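# Bag three colored balls and set white ball in pan

## Task

Get the orange, blue and green balls completely inside the bag, in the space between its two layers; each ball left out lowers the result. The attempt fails if any corner of the bag's opening sticks far out past the table edge. For any ball to count, the final state must also have the white ball sitting in the pan, with the pan upright on an otherwise empty part of the table, and the bag resting on the table with no part of it over the edge or inside the pan. A ball does not count if a gripper still holds it or if it touches jaws closed snugly around it, nor if it drops more than about a fingernail's width when a raised lip of the bag is let down. Nothing counts if it only stays in place because the robot is holding it at the end. Knocking or placing anything off the table fails the task.

## Robot and tools

Robot: two arms, left_arm and right_arm, each with six joints and a parallel gripper. left_arm sits on the +y side; the names do not match image sides.

Frame: one shared world frame. Origin on the tabletop midway between the arms, +x out over the table, +z up. Printed gripper positions are in metres with orientation as a wxyz quaternion; they can be somewhat off, more so when the arm is stretched out. The gripper point is midway between the finger pads, roughly 1 cm short of the tips; fingers point along the gripper's +z and close along its y.

Row layout (used by every moving tool): one flat list of 14 numbers covering both arms, even if only one moves. First left_arm: wrist pitch, shoulder, waist, wrist roll, wrist yaw, elbow, opening; then right_arm in the same seven-slot order. Use this order only. Joint values are absolute target angles in radians (not offsets), the same values the Joint positions line prints. Stated ranges: waist -2.618 to 3.054, shoulder 0.000 to 3.142, elbow 0.000 to 3.142, wrist pitch -1.571 to 1.571, wrist yaw -1.571 to 1.571, wrist roll -2.094 to 2.094. True ends may differ by up to 0.036 rad; a target more than 0.036 past a stated end, and beyond the current angle, gets the call rejected. Targets past the real end are clipped, and the reply may say "joint sent to its limit". Opening is a commanded scale from -1 (closed) to +1 (fully open). Optionally append 12 stiffness factors in 0..1 (left's six joints then right's six, same joint order); they scale position gain and persist until changed.

Tools:
- execute_actions(actions): a list of actions; each action is a list of up to 15 rows, each row applied for one 1/30 s step; if fewer than 15 rows, the last repeats to fill the action. An empty list just returns the current state and images.
- move(target, speed, blocking): target is one row as above. All joints travel on paths that finish together, so grippers trace curves; duration is clamped to 0.5..10 s (cut short at 10 s). speed is the peak rad/s of whichever joint has farthest to go, 0.01 to 2, default 0.5. It does not avoid obstacles or the other arm. Faster moves and targets set deeper past a contact press harder. blocking=false returns after 0.5 s while motion continues; then use wait(0) or stop before any other motion call.
- wait(seconds): 0 to 10; arms keep their last command, returns early if a running move ends.
- stop(): brakes a running move; needs room to decelerate; fingers keep moving.
- zoom_image(camera, region): region [x0, y0, x1, y1] in pixels of that camera's last image, at most 504 by 504. Cameras: cam_head_left, cam_head_right, cam_high, cam_left_wrist, cam_right_wrist, all 504x504. Calibration (K, distortion, T_world_to_cam) was supplied; actual cameras can deviate slightly, wrist camera poses follow the reported joints.
- finished_scene(scene): scene is 1 and may be omitted; irreversible.

Motion limits: each step, a joint's target is held within a lead of its measured angle (waist 0.202, shoulder 0.258, elbow 0.238, wrist pitch 0.573, wrist yaw and roll 0.522 rad), and if the targets would shift the gripper over 70 mm from where it is, all are pulled back proportionally. So long moves take several actions; an unfinished motion may stall and must be recommanded. To freeze a joint, resend its Joint targets value.

Gripping: grip_measured is the measured opening on the command scale (each gripper may be off by about 1 mm). To hold something, command roughly 0.03 below grip_measured; smaller margins grip more gently. Pad force tops out near 50 to 62 N, less on thin parts (under about 2 mm).

Results: state line with each gripper's position and quaternion; Joint positions and Joint velocities per arm in the joint order plus finger gap in metres (0.094 fully open); Joint targets (what joints are currently driven toward, can drift without new commands); grip_measured; joint torques (total drive output, offset and noisy); step readings of joint positions after execute_actions, with HELD marking steps where an arm was held back; "joint command not followed" when a clearance check altered targets. A move adds a "move:" line: ending (done, off_target, moving, held, fault), limits=held or limits=none, and each arm's joint farthest from target. After limits=held an arm can suddenly go faster than speed.

Hazards: do not let the arms collide or push each other; avoid drops, slams and hard presses; keep everything on the table. Brief external tugs on held parts or pushes on loose objects can occur. Holding loads heats motors: MOTOR HOT at 75 °C, a 10 s arm stop at 90 °C, and at 100 °C the arm goes limp and falls; FAULT lines report these. Release balls and bag before finishing so nothing depends on the grippers.

Each tool is called after "Call:" by a JSON object that holds its "method" and its "body", one argument or row to a line.

## Session

Call:
{"method": "execute_actions", "body": {
  "actions": []
}}

Scene clock: 0.00 s.
left_arm: end_effector_position=(+0.3974, +0.3532, +0.3980) grip_measured=+1.000 end_effector_quat_wxyz=(+0.699, -0.035, +0.714, +0.032) | right_arm: end_effector_position=(+0.3423, -0.3094, +0.3997) grip_measured=+1.000 end_effector_quat_wxyz=(+0.700, +0.020, +0.714, -0.018)
Joint names: [wrist pitch, shoulder, waist, wrist roll, wrist yaw, elbow]
Joint positions: left_arm=[-0.005  1.047  0.016 -0.003  0.014  1.031  0.094] | right_arm=[-0.005  1.054 -0.007  0.002  0.006  1.04   0.094]
Joint velocities: left_arm=[-0.007  0.007 -0.002  0.007  0.037 -0.002  0.   ] | right_arm=[-0.037 -0.002 -0.007 -0.022  0.066  0.002  0.   ]
Joint torques (N m, as the arm reports them, + toward a larger angle): no reading
Motor temperatures (°C, as the motors report them): left_arm=[25 25 28 28 27 24] | right_arm=[24 25 26 26 26 28]
Joint targets: left_arm=[-0.007 1.041 0.016 -0.004 0.014 1.039] | right_arm=[0.002 1.047 -0.007 0.001 0.006 1.053]
Joint stiffness scale: left_arm=[1. 1. 1. 1. 1. 1.] | right_arm=[1. 1. 1. 1. 1. 1.]

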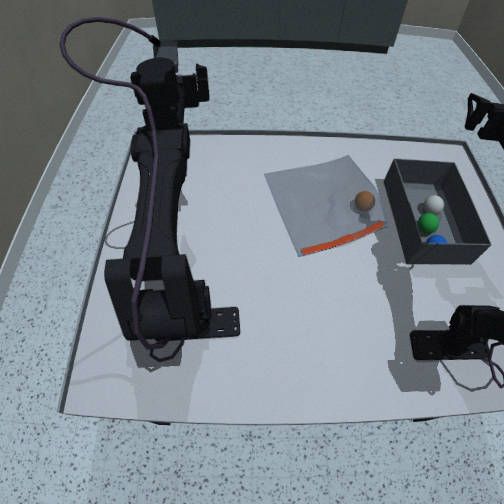

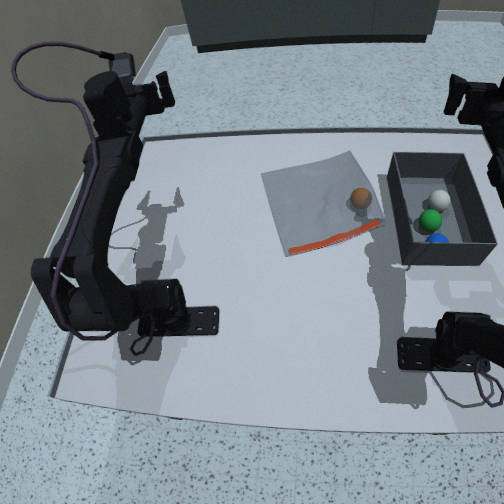

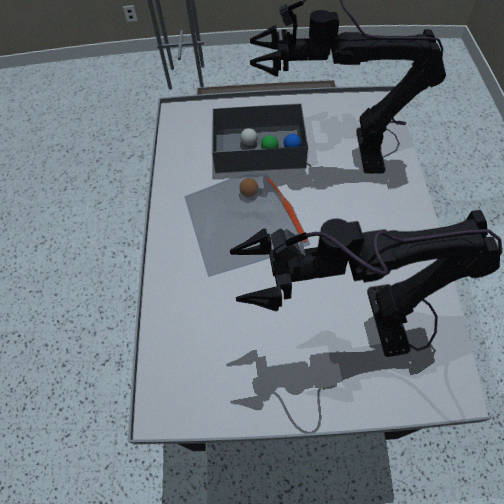

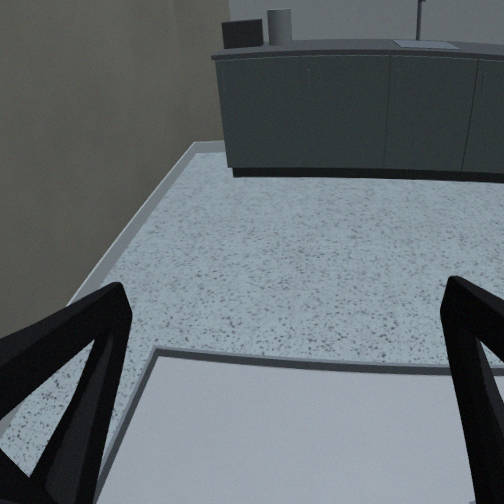

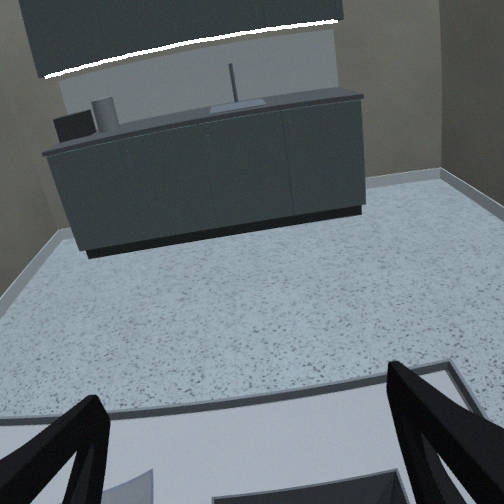

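Call:
{"method": "zoom_image", "body": {
  "camera": "cam_head_right",
  "region": [240, 130, 504, 300]
}}

Call:
{"method": "zoom_image", "body": {
  "camera": "cam_high",
  "region": [160, 80, 340, 290]
}}

Region (240, 130, 504, 300) of cam_head_right's 504x504 image, scaled by 1.909, with more detail than that image has; it fills the top 325 rows of this view, and the rest is white.

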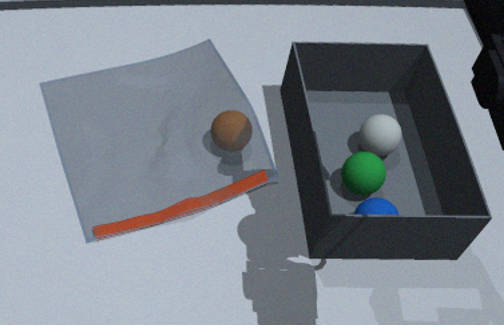

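Region (160, 80, 340, 290) of cam_high's 504x504 image, scaled by 2.400, with more detail than that image has; it fills the left 432 columns of this view, and the rest is white.

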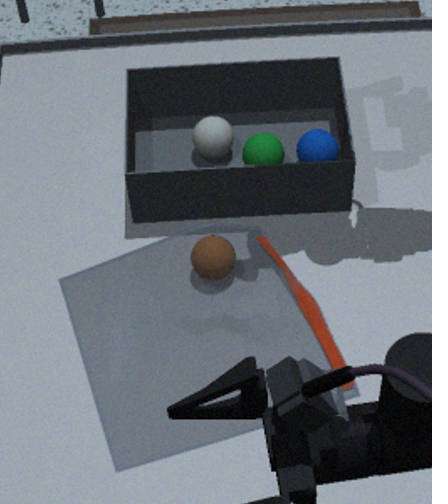

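Call:
{"method": "move", "body": {
  "target": [-0.8,1.041,-0.4,0,0,1.039,1, -0.8,1.047,0.4,0,0,1.053,1],
  "speed": 0.8
}}

Scene clock: 19.17 s.
left_arm: end_effector_position=(+0.3109, +0.2234, +0.2252) grip_measured=+1.000 end_effector_quat_wxyz=(+0.372, +0.136, +0.916, -0.059) | right_arm: end_effector_position=(+0.2469, -0.1860, +0.2245) grip_measured=+1.000 end_effector_quat_wxyz=(+0.366, -0.159, +0.915, +0.063)
Joint names: [wrist pitch, shoulder, waist, wrist roll, wrist yaw, elbow]
Joint positions: left_arm=[-0.782  1.047 -0.389 -0.003  0.006  1.031  0.094] | right_arm=[-0.796  1.054  0.389  0.002  0.003  1.04   0.094]
Joint velocities: left_arm=[ 0.051 -0.002 -0.002  0.022  0.022  0.022  0.   ] | right_arm=[-0.022  0.002 -0.022 -0.007  0.022  0.012  0.   ]
Joint torques (N m, as the arm reports them, + toward a larger angle): left_arm=[ 1.23 -3.69 -0.69  0.03 -0.03  6.84] | right_arm=[ 2.04 -2.39  0.8  -0.05 -0.05  6.6 ]
Motor temperatures (°C, as the motors report them): left_arm=[28 26 28 28 27 26] | right_arm=[28 25 26 26 26 29]
Joint targets: left_arm=[-0.800 1.041 -0.400 0.000 -0.000 1.039] | right_arm=[-0.800 1.047 0.400 -0.000 -0.000 1.053]
Joint stiffness scale: left_arm=[1. 1. 1. 1. 1. 1.] | right_arm=[1. 1. 1. 1. 1. 1.]
move: done; limits=none; left_arm: farthest joint: the wrist pitch, 0.018 radians from its target (0.795 radians at the start); right_arm: farthest joint: the elbow, 0.013 radians from its target (0.013 radians at the start)
camera_calibration (this result's frames):
cam_left_wrist: T_world_to_cam=[[-0.285697, -0.952989, -0.100945, 0.327875], [-0.942648, 0.298434, -0.149507, 0.276747], [0.172604, 0.0524414, -0.983594, 0.262634], [0, 0, 0, 1]] pos_world=[0.309216, 0.216097, 0.332798]
cam_right_wrist: T_world_to_cam=[[0.218454, -0.972146, -0.0849134, -0.217731], [-0.938948, -0.185695, -0.289644, 0.317603], [0.265808, 0.143003, -0.95336, 0.290574], [0, 0, 0, 1]] pos_world=[0.26854, -0.194242, 0.350525]

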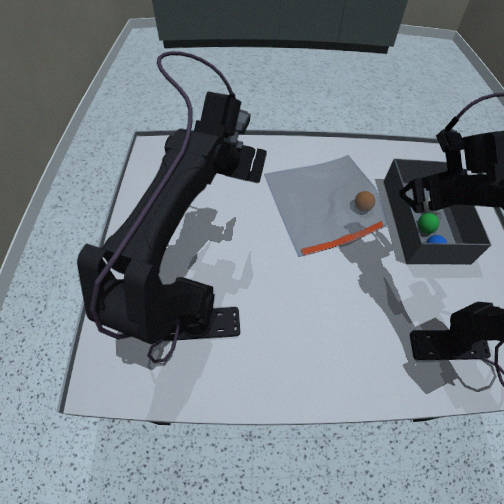

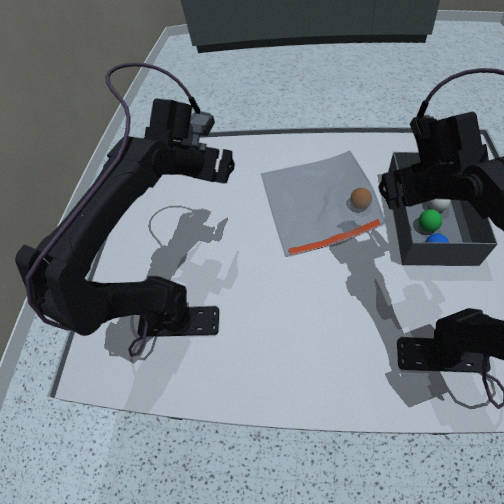

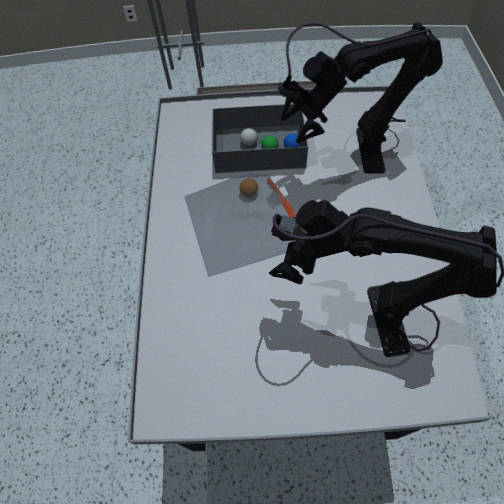

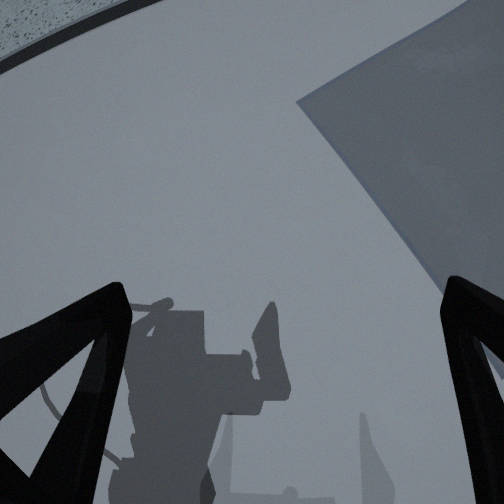

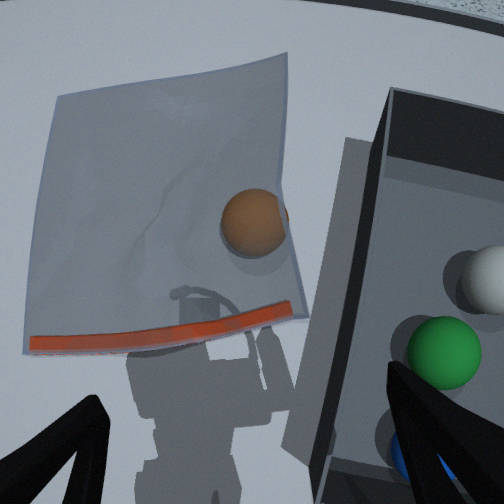

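Call:
{"method": "zoom_image", "body": {
  "camera": "cam_right_wrist",
  "region": [150, 150, 350, 370]
}}

Region (150, 150, 350, 370) of cam_right_wrist's 504x504 image, scaled by 2.291, with more detail than that image has; it fills the left 458 columns of this view, and the rest is white.

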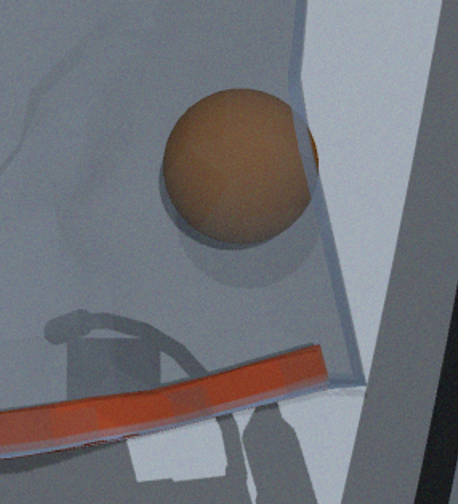

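Call:
{"method": "zoom_image", "body": {
  "camera": "cam_head_right",
  "region": [270, 190, 400, 270]
}}

Call:
{"method": "zoom_image", "body": {
  "camera": "cam_right_wrist",
  "region": [10, 280, 190, 380]
}}

Region (270, 190, 400, 270) of cam_head_right's 504x504 image, scaled by 3.877, with more detail than that image has; it fills the top 310 rows of this view, and the rest is white.

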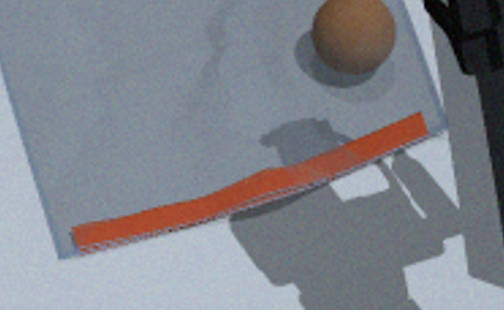

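Region (10, 280, 190, 380) of cam_right_wrist's 504x504 image, scaled by 2.800, with more detail than that image has.

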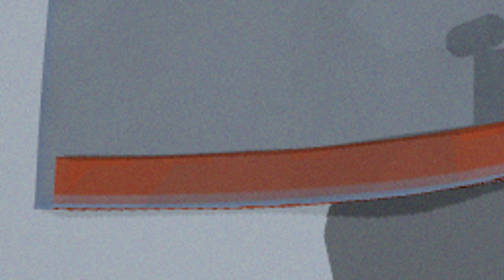

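Call:
{"method": "move", "body": {
  "target": [-1.31,2.183,-1.039,0.25,0,1.923,0.2, -1.447,1.877,-0.03,0,0,1.753,1],
  "speed": 0.7
}}

Scene clock: 67.97 s.
left_arm: end_effector_position=(+0.2631, -0.0285, +0.0702) grip_measured=+0.203 end_effector_quat_wxyz=(-0.009, +0.560, +0.829, +0.002) | right_arm: end_effector_position=(+0.2998, -0.3124, +0.1374) grip_measured=+1.000 end_effector_quat_wxyz=(-0.023, +0.033, +0.999, -0.001)
Joint names: [wrist pitch, shoulder, waist, wrist roll, wrist yaw, elbow]
Joint positions: left_arm=[-1.293  2.194 -1.041  0.24   0.002  1.897  0.057] | right_arm=[-1.439  1.885 -0.023  0.002  0.003  1.708  0.094]
Joint velocities: left_arm=[-0.022 -0.002 -0.007  0.066 -0.022 -0.002 -0.   ] | right_arm=[ 0.007 -0.012  0.007 -0.037  0.037  0.002  0.   ]
Joint torques (N m, as the arm reports them, + toward a larger angle): left_arm=[  0.03 -14.07  -0.01   0.1   -0.01   7.36] | right_arm=[ 0.56 -7.87 -0.45 -0.05 -0.04  7.79]
Motor temperatures (°C, as the motors report them): left_arm=[28 26 28 28 27 27] | right_arm=[28 25 26 26 26 30]
Joint targets: left_arm=[-1.310 2.183 -1.039 0.250 0.000 1.923] | right_arm=[-1.447 1.877 -0.030 0.000 0.000 1.753]
Joint stiffness scale: left_arm=[1. 1. 1. 1. 1. 1.] | right_arm=[1. 1. 1. 1. 1. 1.]
move: off_target (left_arm, right_arm); limits=none; left_arm: farthest joint: the elbow, 0.026 radians from its target (0.892 radians at the start); right_arm: farthest joint: the elbow, 0.045 radians from its target (0.713 radians at the start)
camera_calibration (this result's frames):
cam_left_wrist: T_world_to_cam=[[-0.949638, -0.304505, -0.0739188, 0.249738], [-0.286647, 0.748913, 0.597464, 0.0714885], [-0.126572, 0.588563, -0.798482, 0.212619], [0, 0, 0, 1]] pos_world=[0.284564, -0.102632, 0.145521]
cam_right_wrist: T_world_to_cam=[[-0.211627, -0.976839, 0.0316246, -0.248067], [-0.853051, 0.200408, 0.48181, 0.307509], [-0.476989, 0.0749868, -0.875705, 0.402358], [0, 0, 0, 1]] pos_world=[0.401743, -0.33412, 0.212031]

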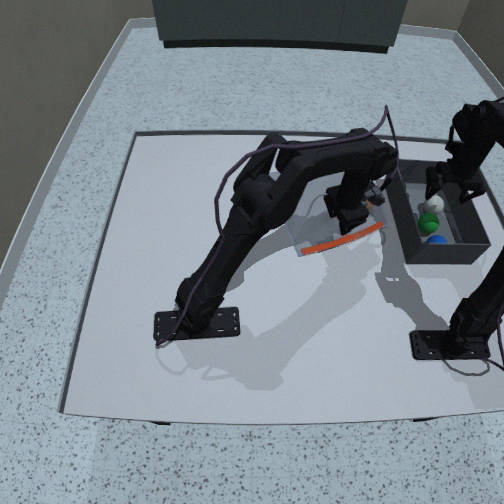

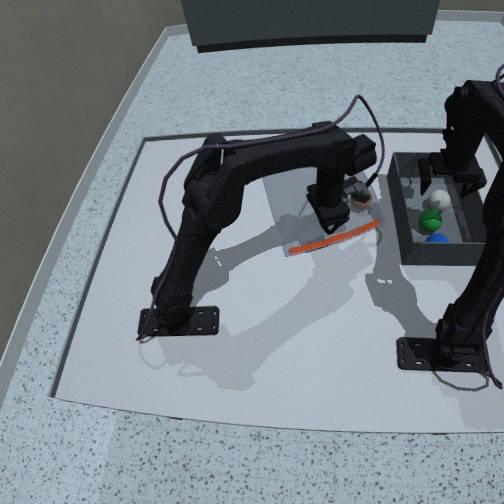

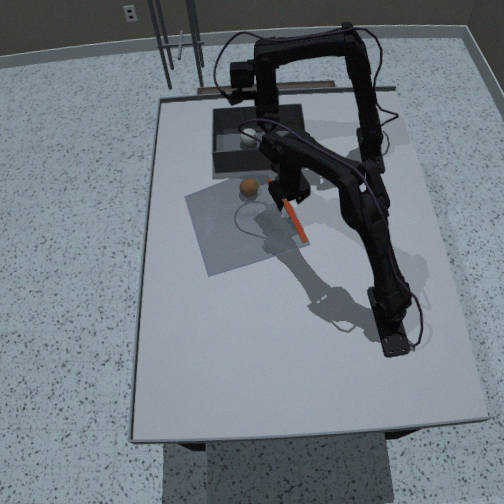

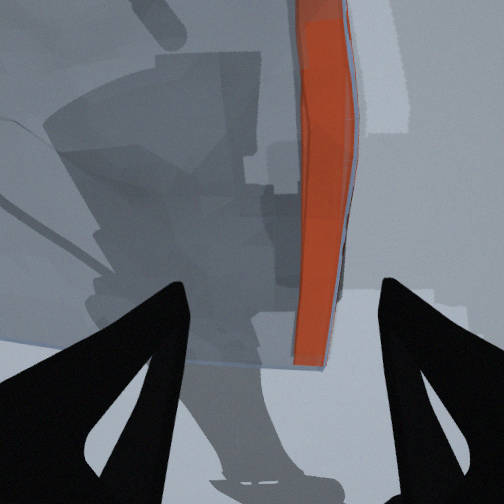

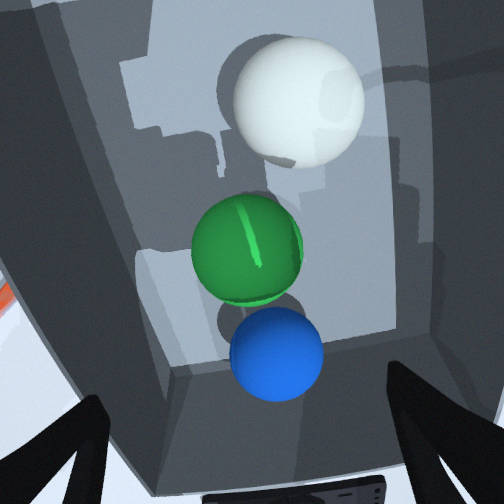

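Call:
{"method": "zoom_image", "body": {
  "camera": "cam_left_wrist",
  "region": [260, 200, 400, 390]
}}

Region (260, 200, 400, 390) of cam_left_wrist's 504x504 image, scaled by 2.653, with more detail than that image has; it fills the left 371 columns of this view, and the rest is white.

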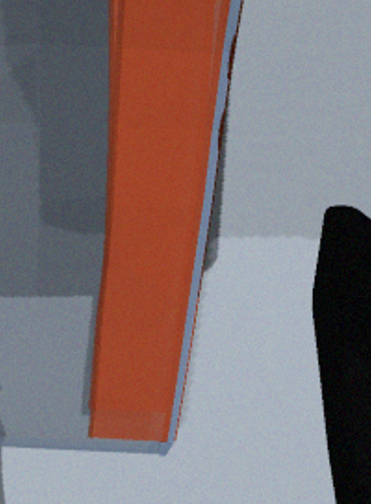

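Call:
{"method": "move", "body": {
  "target": [-1.125,2.176,-1.07,0.22,0,1.75,0.2, -1.447,1.877,-0.03,0,0,1.753,1],
  "speed": 0.3
}}

Scene clock: 81.70 s.
left_arm: end_effector_position=(+0.2557, -0.0323, +0.0355) grip_measured=+0.203 end_effector_quat_wxyz=(-0.003, +0.564, +0.826, +0.000) | right_arm: end_effector_position=(+0.2998, -0.3124, +0.1374) grip_measured=+1.000 end_effector_quat_wxyz=(-0.023, +0.033, +0.999, -0.001)
Joint names: [wrist pitch, shoulder, waist, wrist roll, wrist yaw, elbow]
Joint positions: left_arm=[-1.141  2.194 -1.061  0.23   0.002  1.759  0.057] | right_arm=[-1.439  1.885 -0.023  0.002  0.003  1.708  0.094]
Joint velocities: left_arm=[-0.066 -0.012  0.017 -0.022 -0.051 -0.002 -0.001] | right_arm=[-0.051 -0.007  0.007  0.022  0.007 -0.012  0.   ]
Joint torques (N m, as the arm reports them, + toward a larger angle): left_arm=[  0.33 -14.67  -0.55  -0.13   0.     4.7 ] | right_arm=[ 0.57 -7.87 -0.44 -0.05 -0.04  7.79]
Motor temperatures (°C, as the motors report them): left_arm=[27 28 28 28 27 27] | right_arm=[27 27 26 26 26 31]
Joint targets: left_arm=[-1.125 2.176 -1.070 0.220 -0.000 1.750] | right_arm=[-1.447 1.877 -0.030 -0.000 -0.000 1.753]
Joint stiffness scale: left_arm=[1. 1. 1. 1. 1. 1.] | right_arm=[1. 1. 1. 1. 1. 1.]
move: off_target (right_arm); limits=none; left_arm: farthest joint: the shoulder, 0.018 radians from its target (0.018 radians at the start); right_arm: farthest joint: the elbow, 0.045 radians from its target (0.045 radians at the start)
camera_calibration (this result's frames):
cam_left_wrist: T_world_to_cam=[[-0.951703, -0.296961, -0.0779392, 0.239959], [-0.284513, 0.757647, 0.587386, 0.0930054], [-0.115381, 0.581192, -0.805545, 0.183373], [0, 0, 0, 1]] pos_world=[0.275989, -0.105782, 0.111787]
cam_right_wrist: T_world_to_cam=[[-0.211615, -0.976839, 0.0316813, -0.248093], [-0.852867, 0.200396, 0.48214, 0.307321], [-0.477322, 0.0750082, -0.875521, 0.402398], [0, 0, 0, 1]] pos_world=[0.401677, -0.334116, 0.211996]

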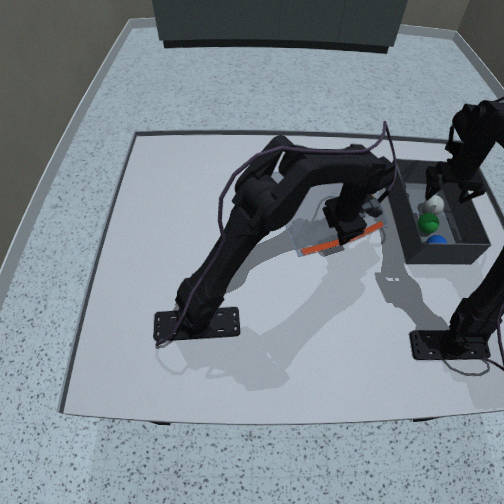

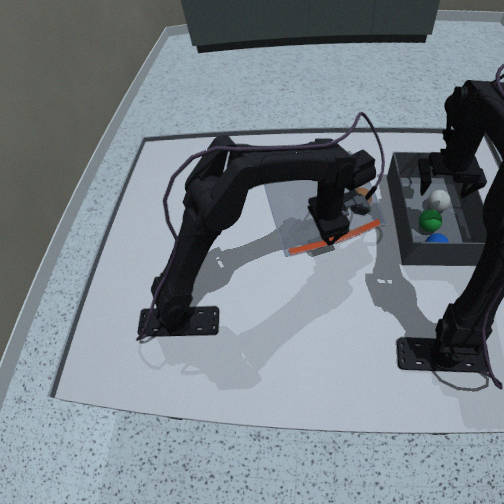

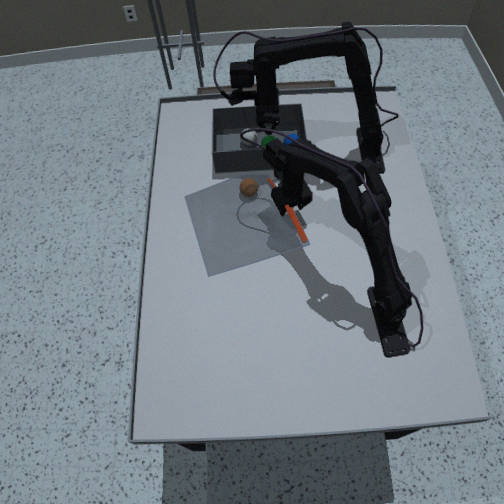

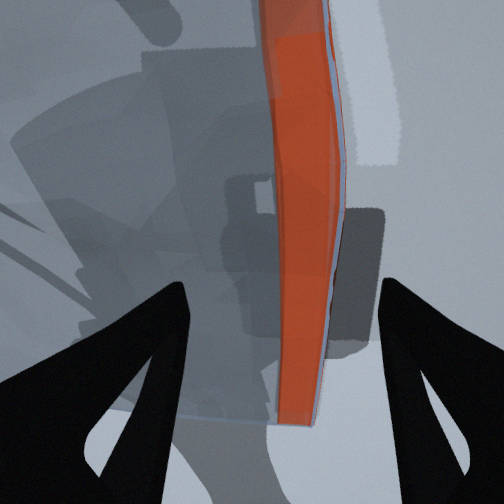

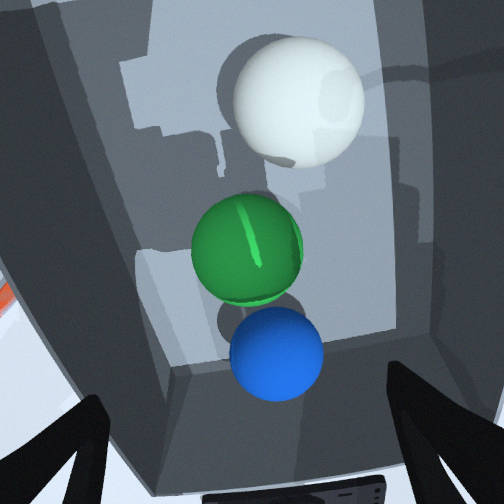

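Call:
{"method": "move", "body": {
  "target": [-1.035,2.176,-1.088,0.21,0,1.663,0.2, -1.447,1.877,-0.03,0,0,1.753,1],
  "speed": 0.15
}}

Scene clock: 86.10 s.
left_arm: end_effector_position=(+0.2474, -0.0331, +0.0145) grip_measured=+0.203 end_effector_quat_wxyz=(-0.001, +0.567, +0.824, -0.001) | right_arm: end_effector_position=(+0.2998, -0.3124, +0.1374) grip_measured=+1.000 end_effector_quat_wxyz=(-0.023, +0.033, +0.999, -0.001)
Joint names: [wrist pitch, shoulder, waist, wrist roll, wrist yaw, elbow]
Joint positions: left_arm=[-1.051  2.194 -1.078  0.22   0.002  1.673  0.057] | right_arm=[-1.439  1.885 -0.023  0.002  0.003  1.708  0.094]
Joint velocities: left_arm=[-0.022  0.002 -0.002  0.051 -0.007  0.012  0.   ] | right_arm=[-0.066 -0.002 -0.002  0.022 -0.095  0.007  0.   ]
Joint torques (N m, as the arm reports them, + toward a larger angle): left_arm=[  0.34 -14.56  -0.69  -0.12   0.     4.52] | right_arm=[ 0.57 -7.87 -0.44 -0.05 -0.04  7.78]
Motor temperatures (°C, as the motors report them): left_arm=[27 29 28 28 27 26] | right_arm=[26 27 26 26 26 31]
Joint targets: left_arm=[-1.035 2.176 -1.088 0.210 0.000 1.663] | right_arm=[-1.447 1.877 -0.030 0.000 0.000 1.753]
Joint stiffness scale: left_arm=[1. 1. 1. 1. 1. 1.] | right_arm=[1. 1. 1. 1. 1. 1.]
move: off_target (right_arm); limits=none; left_arm: farthest joint: the shoulder, 0.018 radians from its target (0.018 radians at the start); right_arm: farthest joint: the elbow, 0.045 radians from its target (0.045 radians at the start)
camera_calibration (this result's frames):
cam_left_wrist: T_world_to_cam=[[-0.953756, -0.289962, -0.0791877, 0.230912], [-0.280105, 0.761814, 0.584107, 0.102649], [-0.109043, 0.579276, -0.807805, 0.1643], [0, 0, 0, 1]] pos_world=[0.266902, -0.106419, 0.0910494]
cam_right_wrist: T_world_to_cam=[[-0.211615, -0.976839, 0.0316813, -0.248093], [-0.852867, 0.200396, 0.48214, 0.307321], [-0.477322, 0.0750082, -0.875521, 0.402398], [0, 0, 0, 1]] pos_world=[0.401677, -0.334116, 0.211996]

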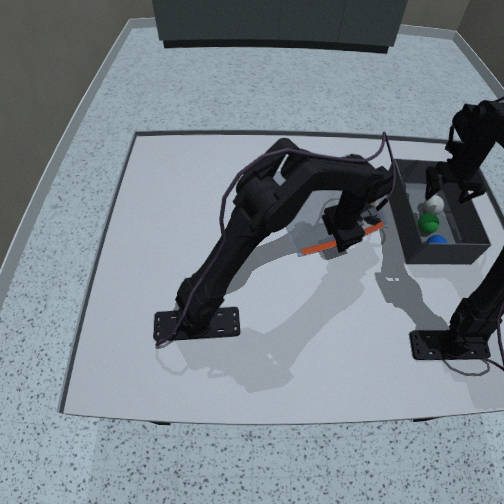

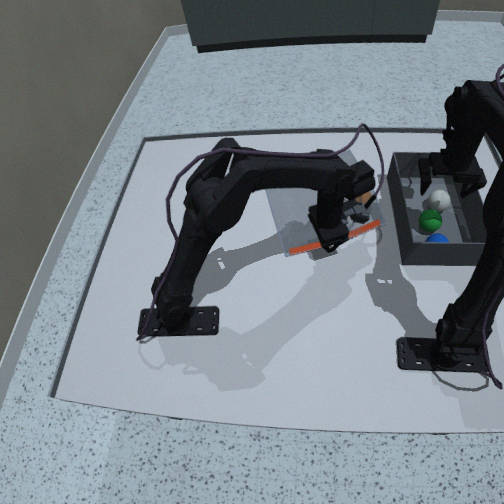

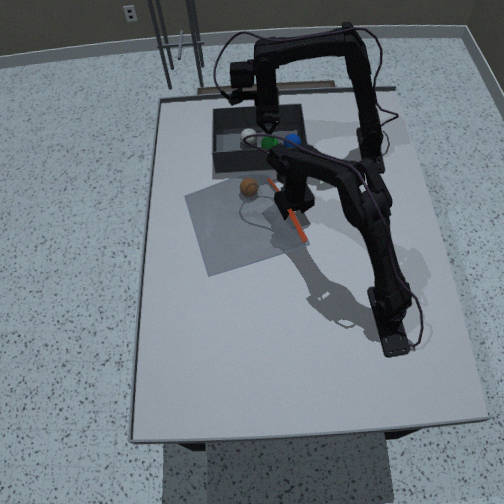

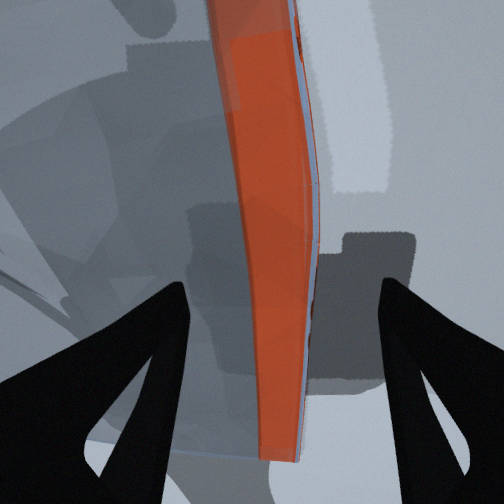

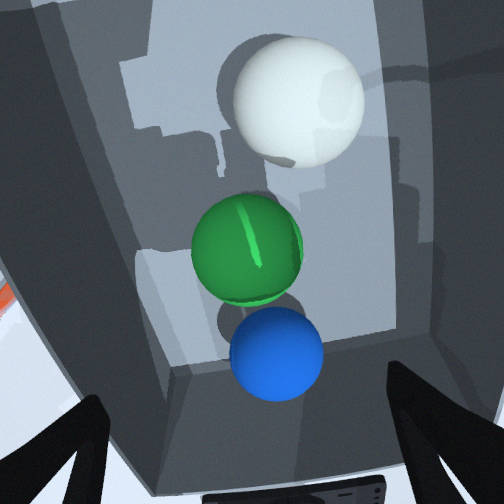

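Centred. Close and see.

Call:
{"method": "move", "body": {
  "target": [-1.035,2.176,-1.088,0.21,0,1.663,-0.75, -1.447,1.877,-0.03,0,0,1.753,1],
  "speed": 0.15
}}

Scene clock: 90.10 s.
left_arm: end_effector_position=(+0.2474, -0.0331, +0.0145) grip_measured=-0.747 end_effector_quat_wxyz=(-0.001, +0.567, +0.824, -0.001) | right_arm: end_effector_position=(+0.2998, -0.3124, +0.1374) grip_measured=+1.000 end_effector_quat_wxyz=(-0.023, +0.033, +0.999, -0.001)
Joint names: [wrist pitch, shoulder, waist, wrist roll, wrist yaw, elbow]
Joint positions: left_arm=[-1.051  2.194 -1.078  0.22   0.002  1.673  0.012] | right_arm=[-1.439  1.885 -0.023  0.002  0.003  1.708  0.094]
Joint velocities: left_arm=[ 0.051  0.012  0.002 -0.007 -0.037  0.012 -0.001] | right_arm=[ 0.037  0.007 -0.007  0.007  0.007  0.012  0.   ]
Joint torques (N m, as the arm reports them, + toward a larger angle): left_arm=[  0.34 -14.59  -0.68  -0.12   0.     4.53] | right_arm=[ 0.57 -7.88 -0.44 -0.05 -0.04  7.79]
Motor temperatures (°C, as the motors report them): left_arm=[27 30 28 28 27 26] | right_arm=[26 27 26 26 26 31]
Joint targets: left_arm=[-1.035 2.176 -1.088 0.210 -0.000 1.663] | right_arm=[-1.447 1.877 -0.030 0.000 -0.000 1.753]
Joint stiffness scale: left_arm=[1. 1. 1. 1. 1. 1.] | right_arm=[1. 1. 1. 1. 1. 1.]
move: off_target (right_arm); limits=none; left_arm: farthest joint: the shoulder, 0.018 radians from its target (0.018 radians at the start); right_arm: farthest joint: the elbow, 0.045 radians from its target (0.045 radians at the start)
camera_calibration (this result's frames):
cam_left_wrist: T_world_to_cam=[[-0.95374, -0.289988, -0.0792965, 0.230936], [-0.280228, 0.762, 0.583805, 0.102765], [-0.108872, 0.579019, -0.808012, 0.164303], [0, 0, 0, 1]] pos_world=[0.266939, -0.106473, 0.0910766]
cam_right_wrist: T_world_to_cam=[[-0.211615, -0.976839, 0.0316813, -0.248093], [-0.852867, 0.200396, 0.48214, 0.307321], [-0.477322, 0.0750082, -0.875521, 0.402398], [0, 0, 0, 1]] pos_world=[0.401677, -0.334116, 0.211996]

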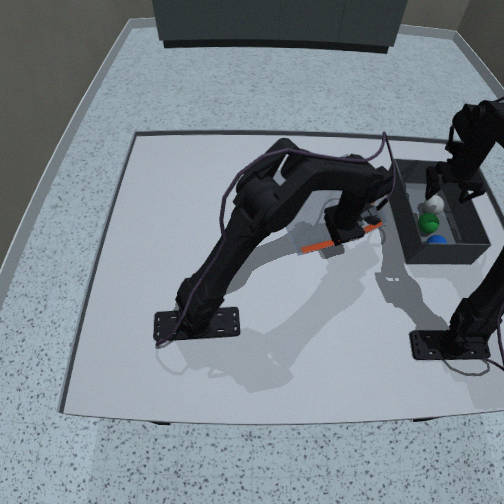

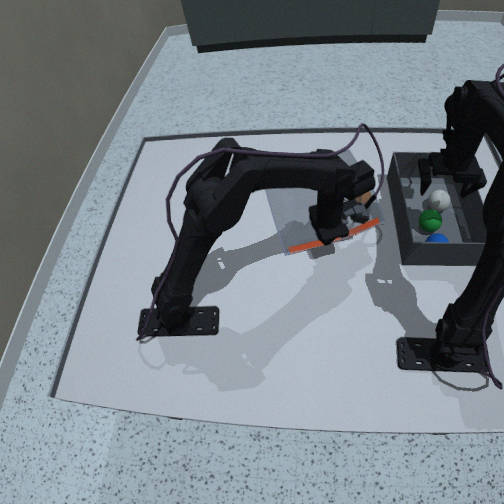

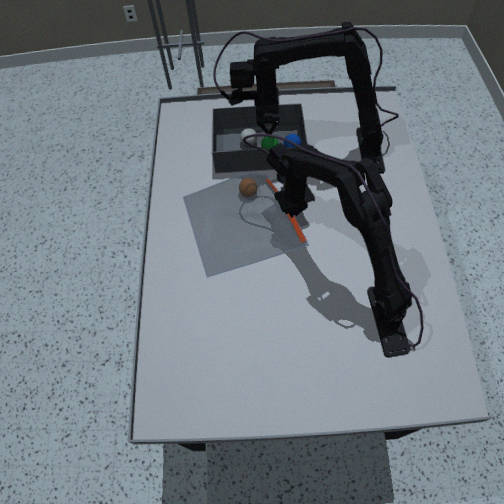

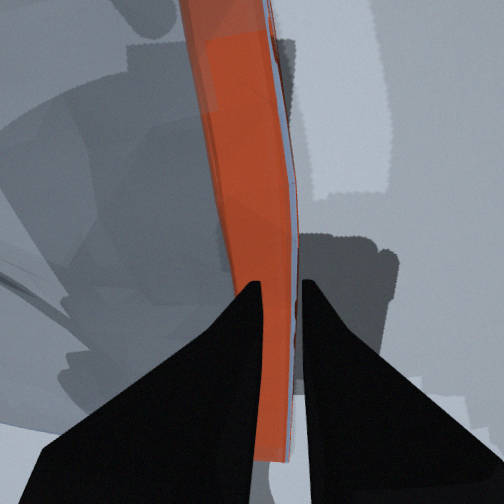

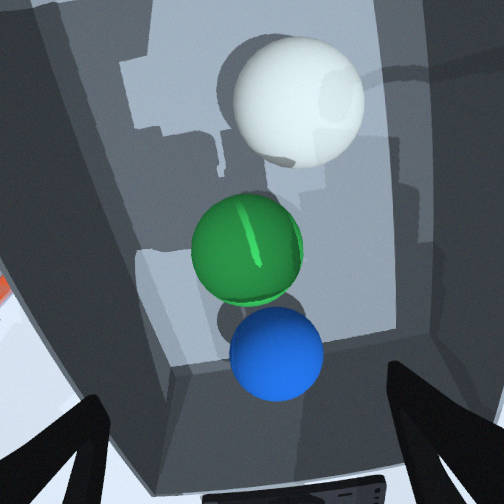

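Call:
{"method": "move", "body": {
  "target": [-1.035,2.176,-1.088,0.21,0,1.663,-1, -1.447,1.877,-0.03,0,0,1.753,1],
  "speed": 0.15
}}

Call:
{"method": "move", "body": {
  "target": [-1.2,2.176,-1.088,0.21,0,1.82,-1, -1.447,1.877,-0.03,0,0,1.753,1],
  "speed": 0.15
}}

Scene clock: 95.67 s.
left_arm: end_effector_position=(+0.2474, -0.0331, +0.0145) grip_measured=-0.986 end_effector_quat_wxyz=(-0.001, +0.567, +0.824, -0.001) | right_arm: end_effector_position=(+0.2998, -0.3124, +0.1374) grip_measured=+1.000 end_effector_quat_wxyz=(-0.023, +0.033, +0.999, -0.001)
Joint names: [wrist pitch, shoulder, waist, wrist roll, wrist yaw, elbow]
Joint positions: left_arm=[-1.051  2.194 -1.078  0.22   0.002  1.673  0.001] | right_arm=[-1.439  1.885 -0.023  0.002  0.003  1.708  0.094]
Joint velocities: left_arm=[-0.037  0.002  0.002  0.007  0.007 -0.017  0.001] | right_arm=[-0.022  0.002 -0.007 -0.007  0.037 -0.002  0.   ]
Joint torques (N m, as the arm reports them, + toward a larger angle): left_arm=[  0.35 -14.56  -0.69  -0.14  -0.01   4.52] | right_arm=[ 0.57 -7.88 -0.44 -0.05 -0.04  7.79]
Motor temperatures (°C, as the motors report them): left_arm=[27 30 28 28 27 26] | right_arm=[26 27 26 26 26 31]
Joint targets: left_arm=[-1.035 2.176 -1.088 0.210 -0.000 1.663] | right_arm=[-1.447 1.877 -0.030 0.000 -0.000 1.753]
Joint stiffness scale: left_arm=[1. 1. 1. 1. 1. 1.] | right_arm=[1. 1. 1. 1. 1. 1.]
move: off_target (right_arm); limits=none; left_arm: farthest joint: the shoulder, 0.018 radians from its target (0.018 radians at the start); right_arm: farthest joint: the elbow, 0.045 radians from its target (0.045 radians at the start)
camera_calibration (this result's frames):
cam_left_wrist: T_world_to_cam=[[-0.95374, -0.289988, -0.0792965, 0.230936], [-0.280228, 0.762, 0.583805, 0.102765], [-0.108872, 0.579019, -0.808012, 0.164303], [0, 0, 0, 1]] pos_world=[0.266939, -0.106473, 0.0910766]
cam_right_wrist: T_world_to_cam=[[-0.211615, -0.976839, 0.0316813, -0.248093], [-0.852867, 0.200396, 0.48214, 0.307321], [-0.477322, 0.0750082, -0.875521, 0.402398], [0, 0, 0, 1]] pos_world=[0.401677, -0.334116, 0.211996]

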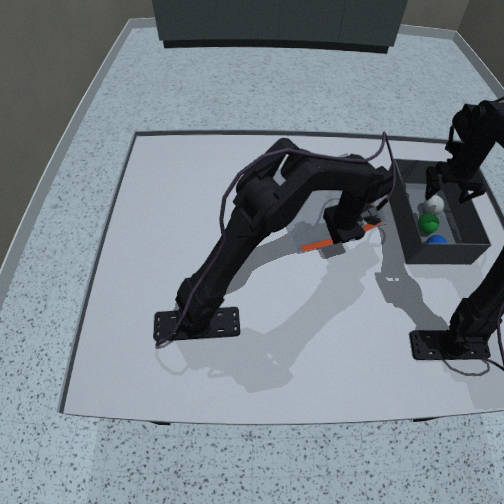

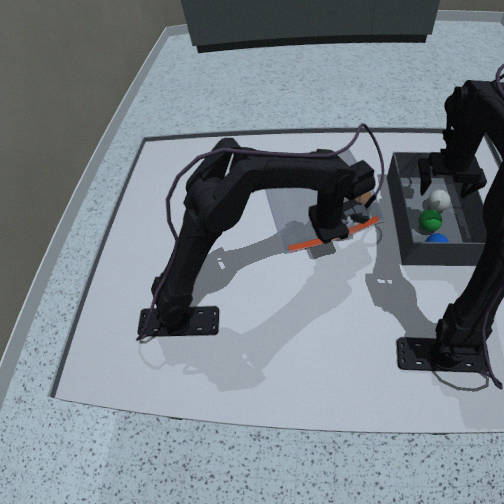

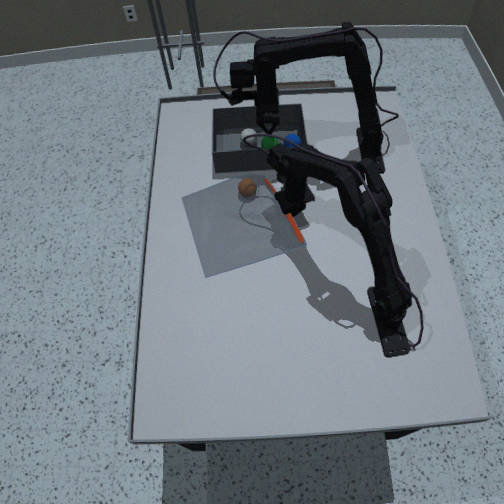

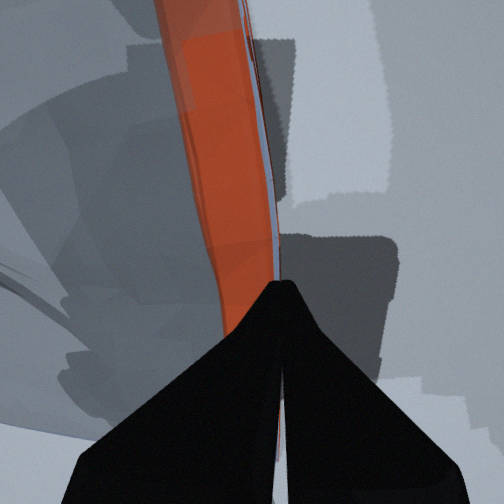

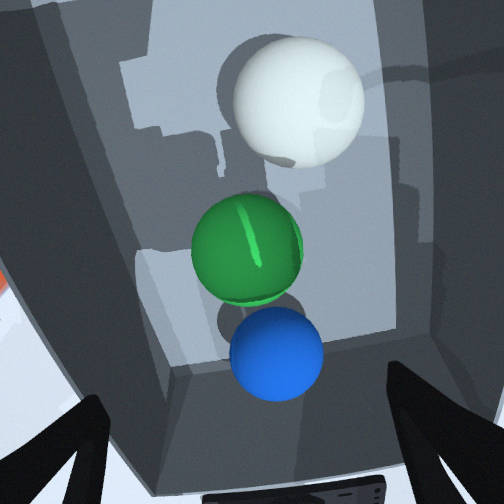

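Scene clock: 97.23 s.
left_arm: end_effector_position=(+0.2499, -0.0369, +0.0447) grip_measured=-0.986 end_effector_quat_wxyz=(-0.005, +0.567, +0.824, +0.001) | right_arm: end_effector_position=(+0.2998, -0.3124, +0.1374) grip_measured=+1.000 end_effector_quat_wxyz=(-0.023, +0.033, +0.999, -0.001)
Joint names: [wrist pitch, shoulder, waist, wrist roll, wrist yaw, elbow]
Joint positions: left_arm=[-1.183  2.194 -1.078  0.22   0.002  1.796  0.001] | right_arm=[-1.439  1.885 -0.023  0.002  0.003  1.708  0.094]
Joint velocities: left_arm=[ 0.022  0.002  0.002  0.022 -0.022 -0.007 -0.001] | right_arm=[-0.051 -0.002 -0.012 -0.007  0.007  0.002  0.   ]
Joint torques (N m, as the arm reports them, + toward a larger angle): left_arm=[  0.02 -14.73  -0.67  -0.13  -0.01   7.24] | right_arm=[ 0.57 -7.87 -0.43 -0.05 -0.04  7.78]
Motor temperatures (°C, as the motors report them): left_arm=[27 30 28 28 27 26] | right_arm=[26 27 26 26 26 31]
Joint targets: left_arm=[-1.200 2.176 -1.088 0.210 -0.000 1.820] | right_arm=[-1.447 1.877 -0.030 -0.000 -0.000 1.753]
Joint stiffness scale: left_arm=[1. 1. 1. 1. 1. 1.] | right_arm=[1. 1. 1. 1. 1. 1.]
move: off_target (left_arm, right_arm); limits=none; left_arm: farthest joint: the elbow, 0.024 radians from its target (0.147 radians at the start); right_arm: farthest joint: the elbow, 0.045 radians from its target (0.045 radians at the start)
camera_calibration (this result's frames):
cam_left_wrist: T_world_to_cam=[[-0.954134, -0.289392, -0.0766806, 0.234613], [-0.277256, 0.757518, 0.591013, 0.087416], [-0.112948, 0.585166, -0.803009, 0.192183], [0, 0, 0, 1]] pos_world=[0.269796, -0.110782, 0.120651]
cam_right_wrist: T_world_to_cam=[[-0.211615, -0.976839, 0.0316813, -0.248093], [-0.852867, 0.200396, 0.48214, 0.307321], [-0.477322, 0.0750082, -0.875521, 0.402398], [0, 0, 0, 1]] pos_world=[0.401677, -0.334116, 0.211996]

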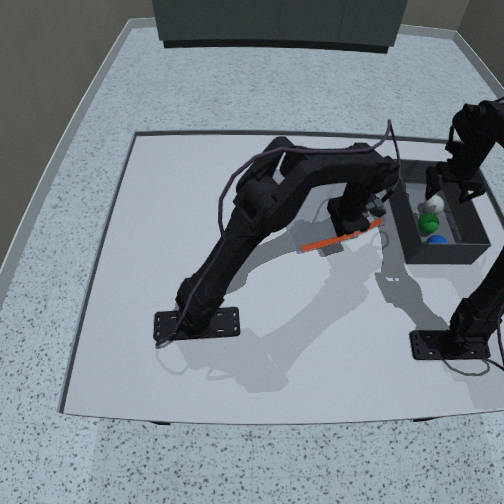

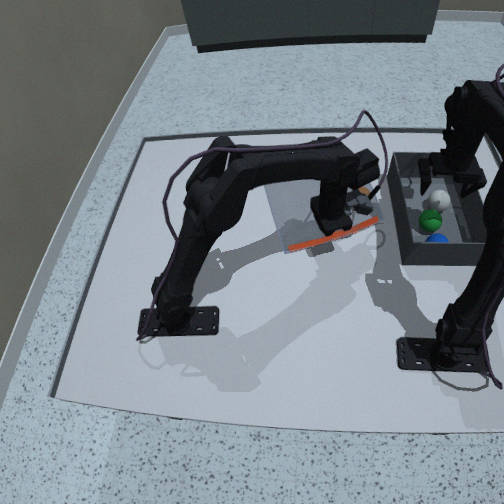

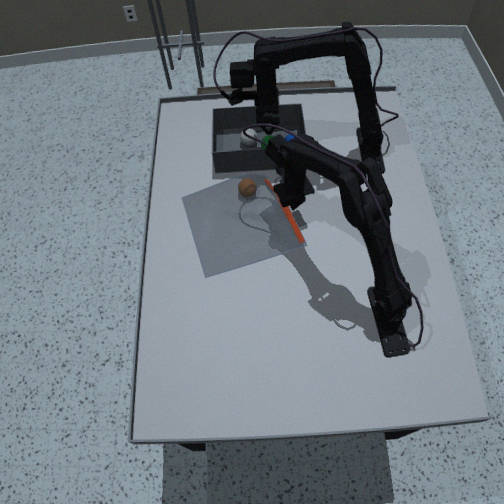

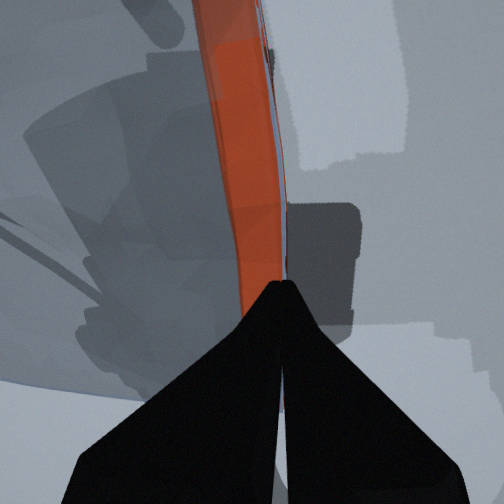

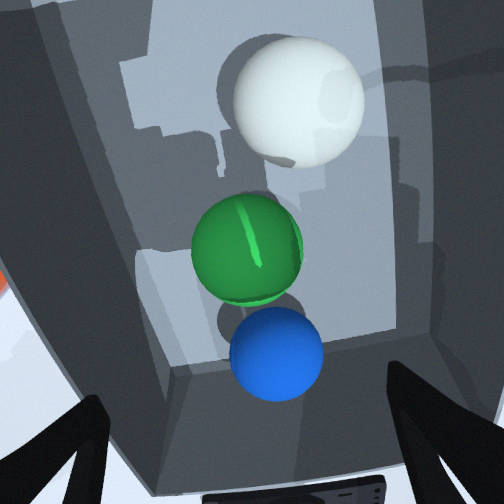

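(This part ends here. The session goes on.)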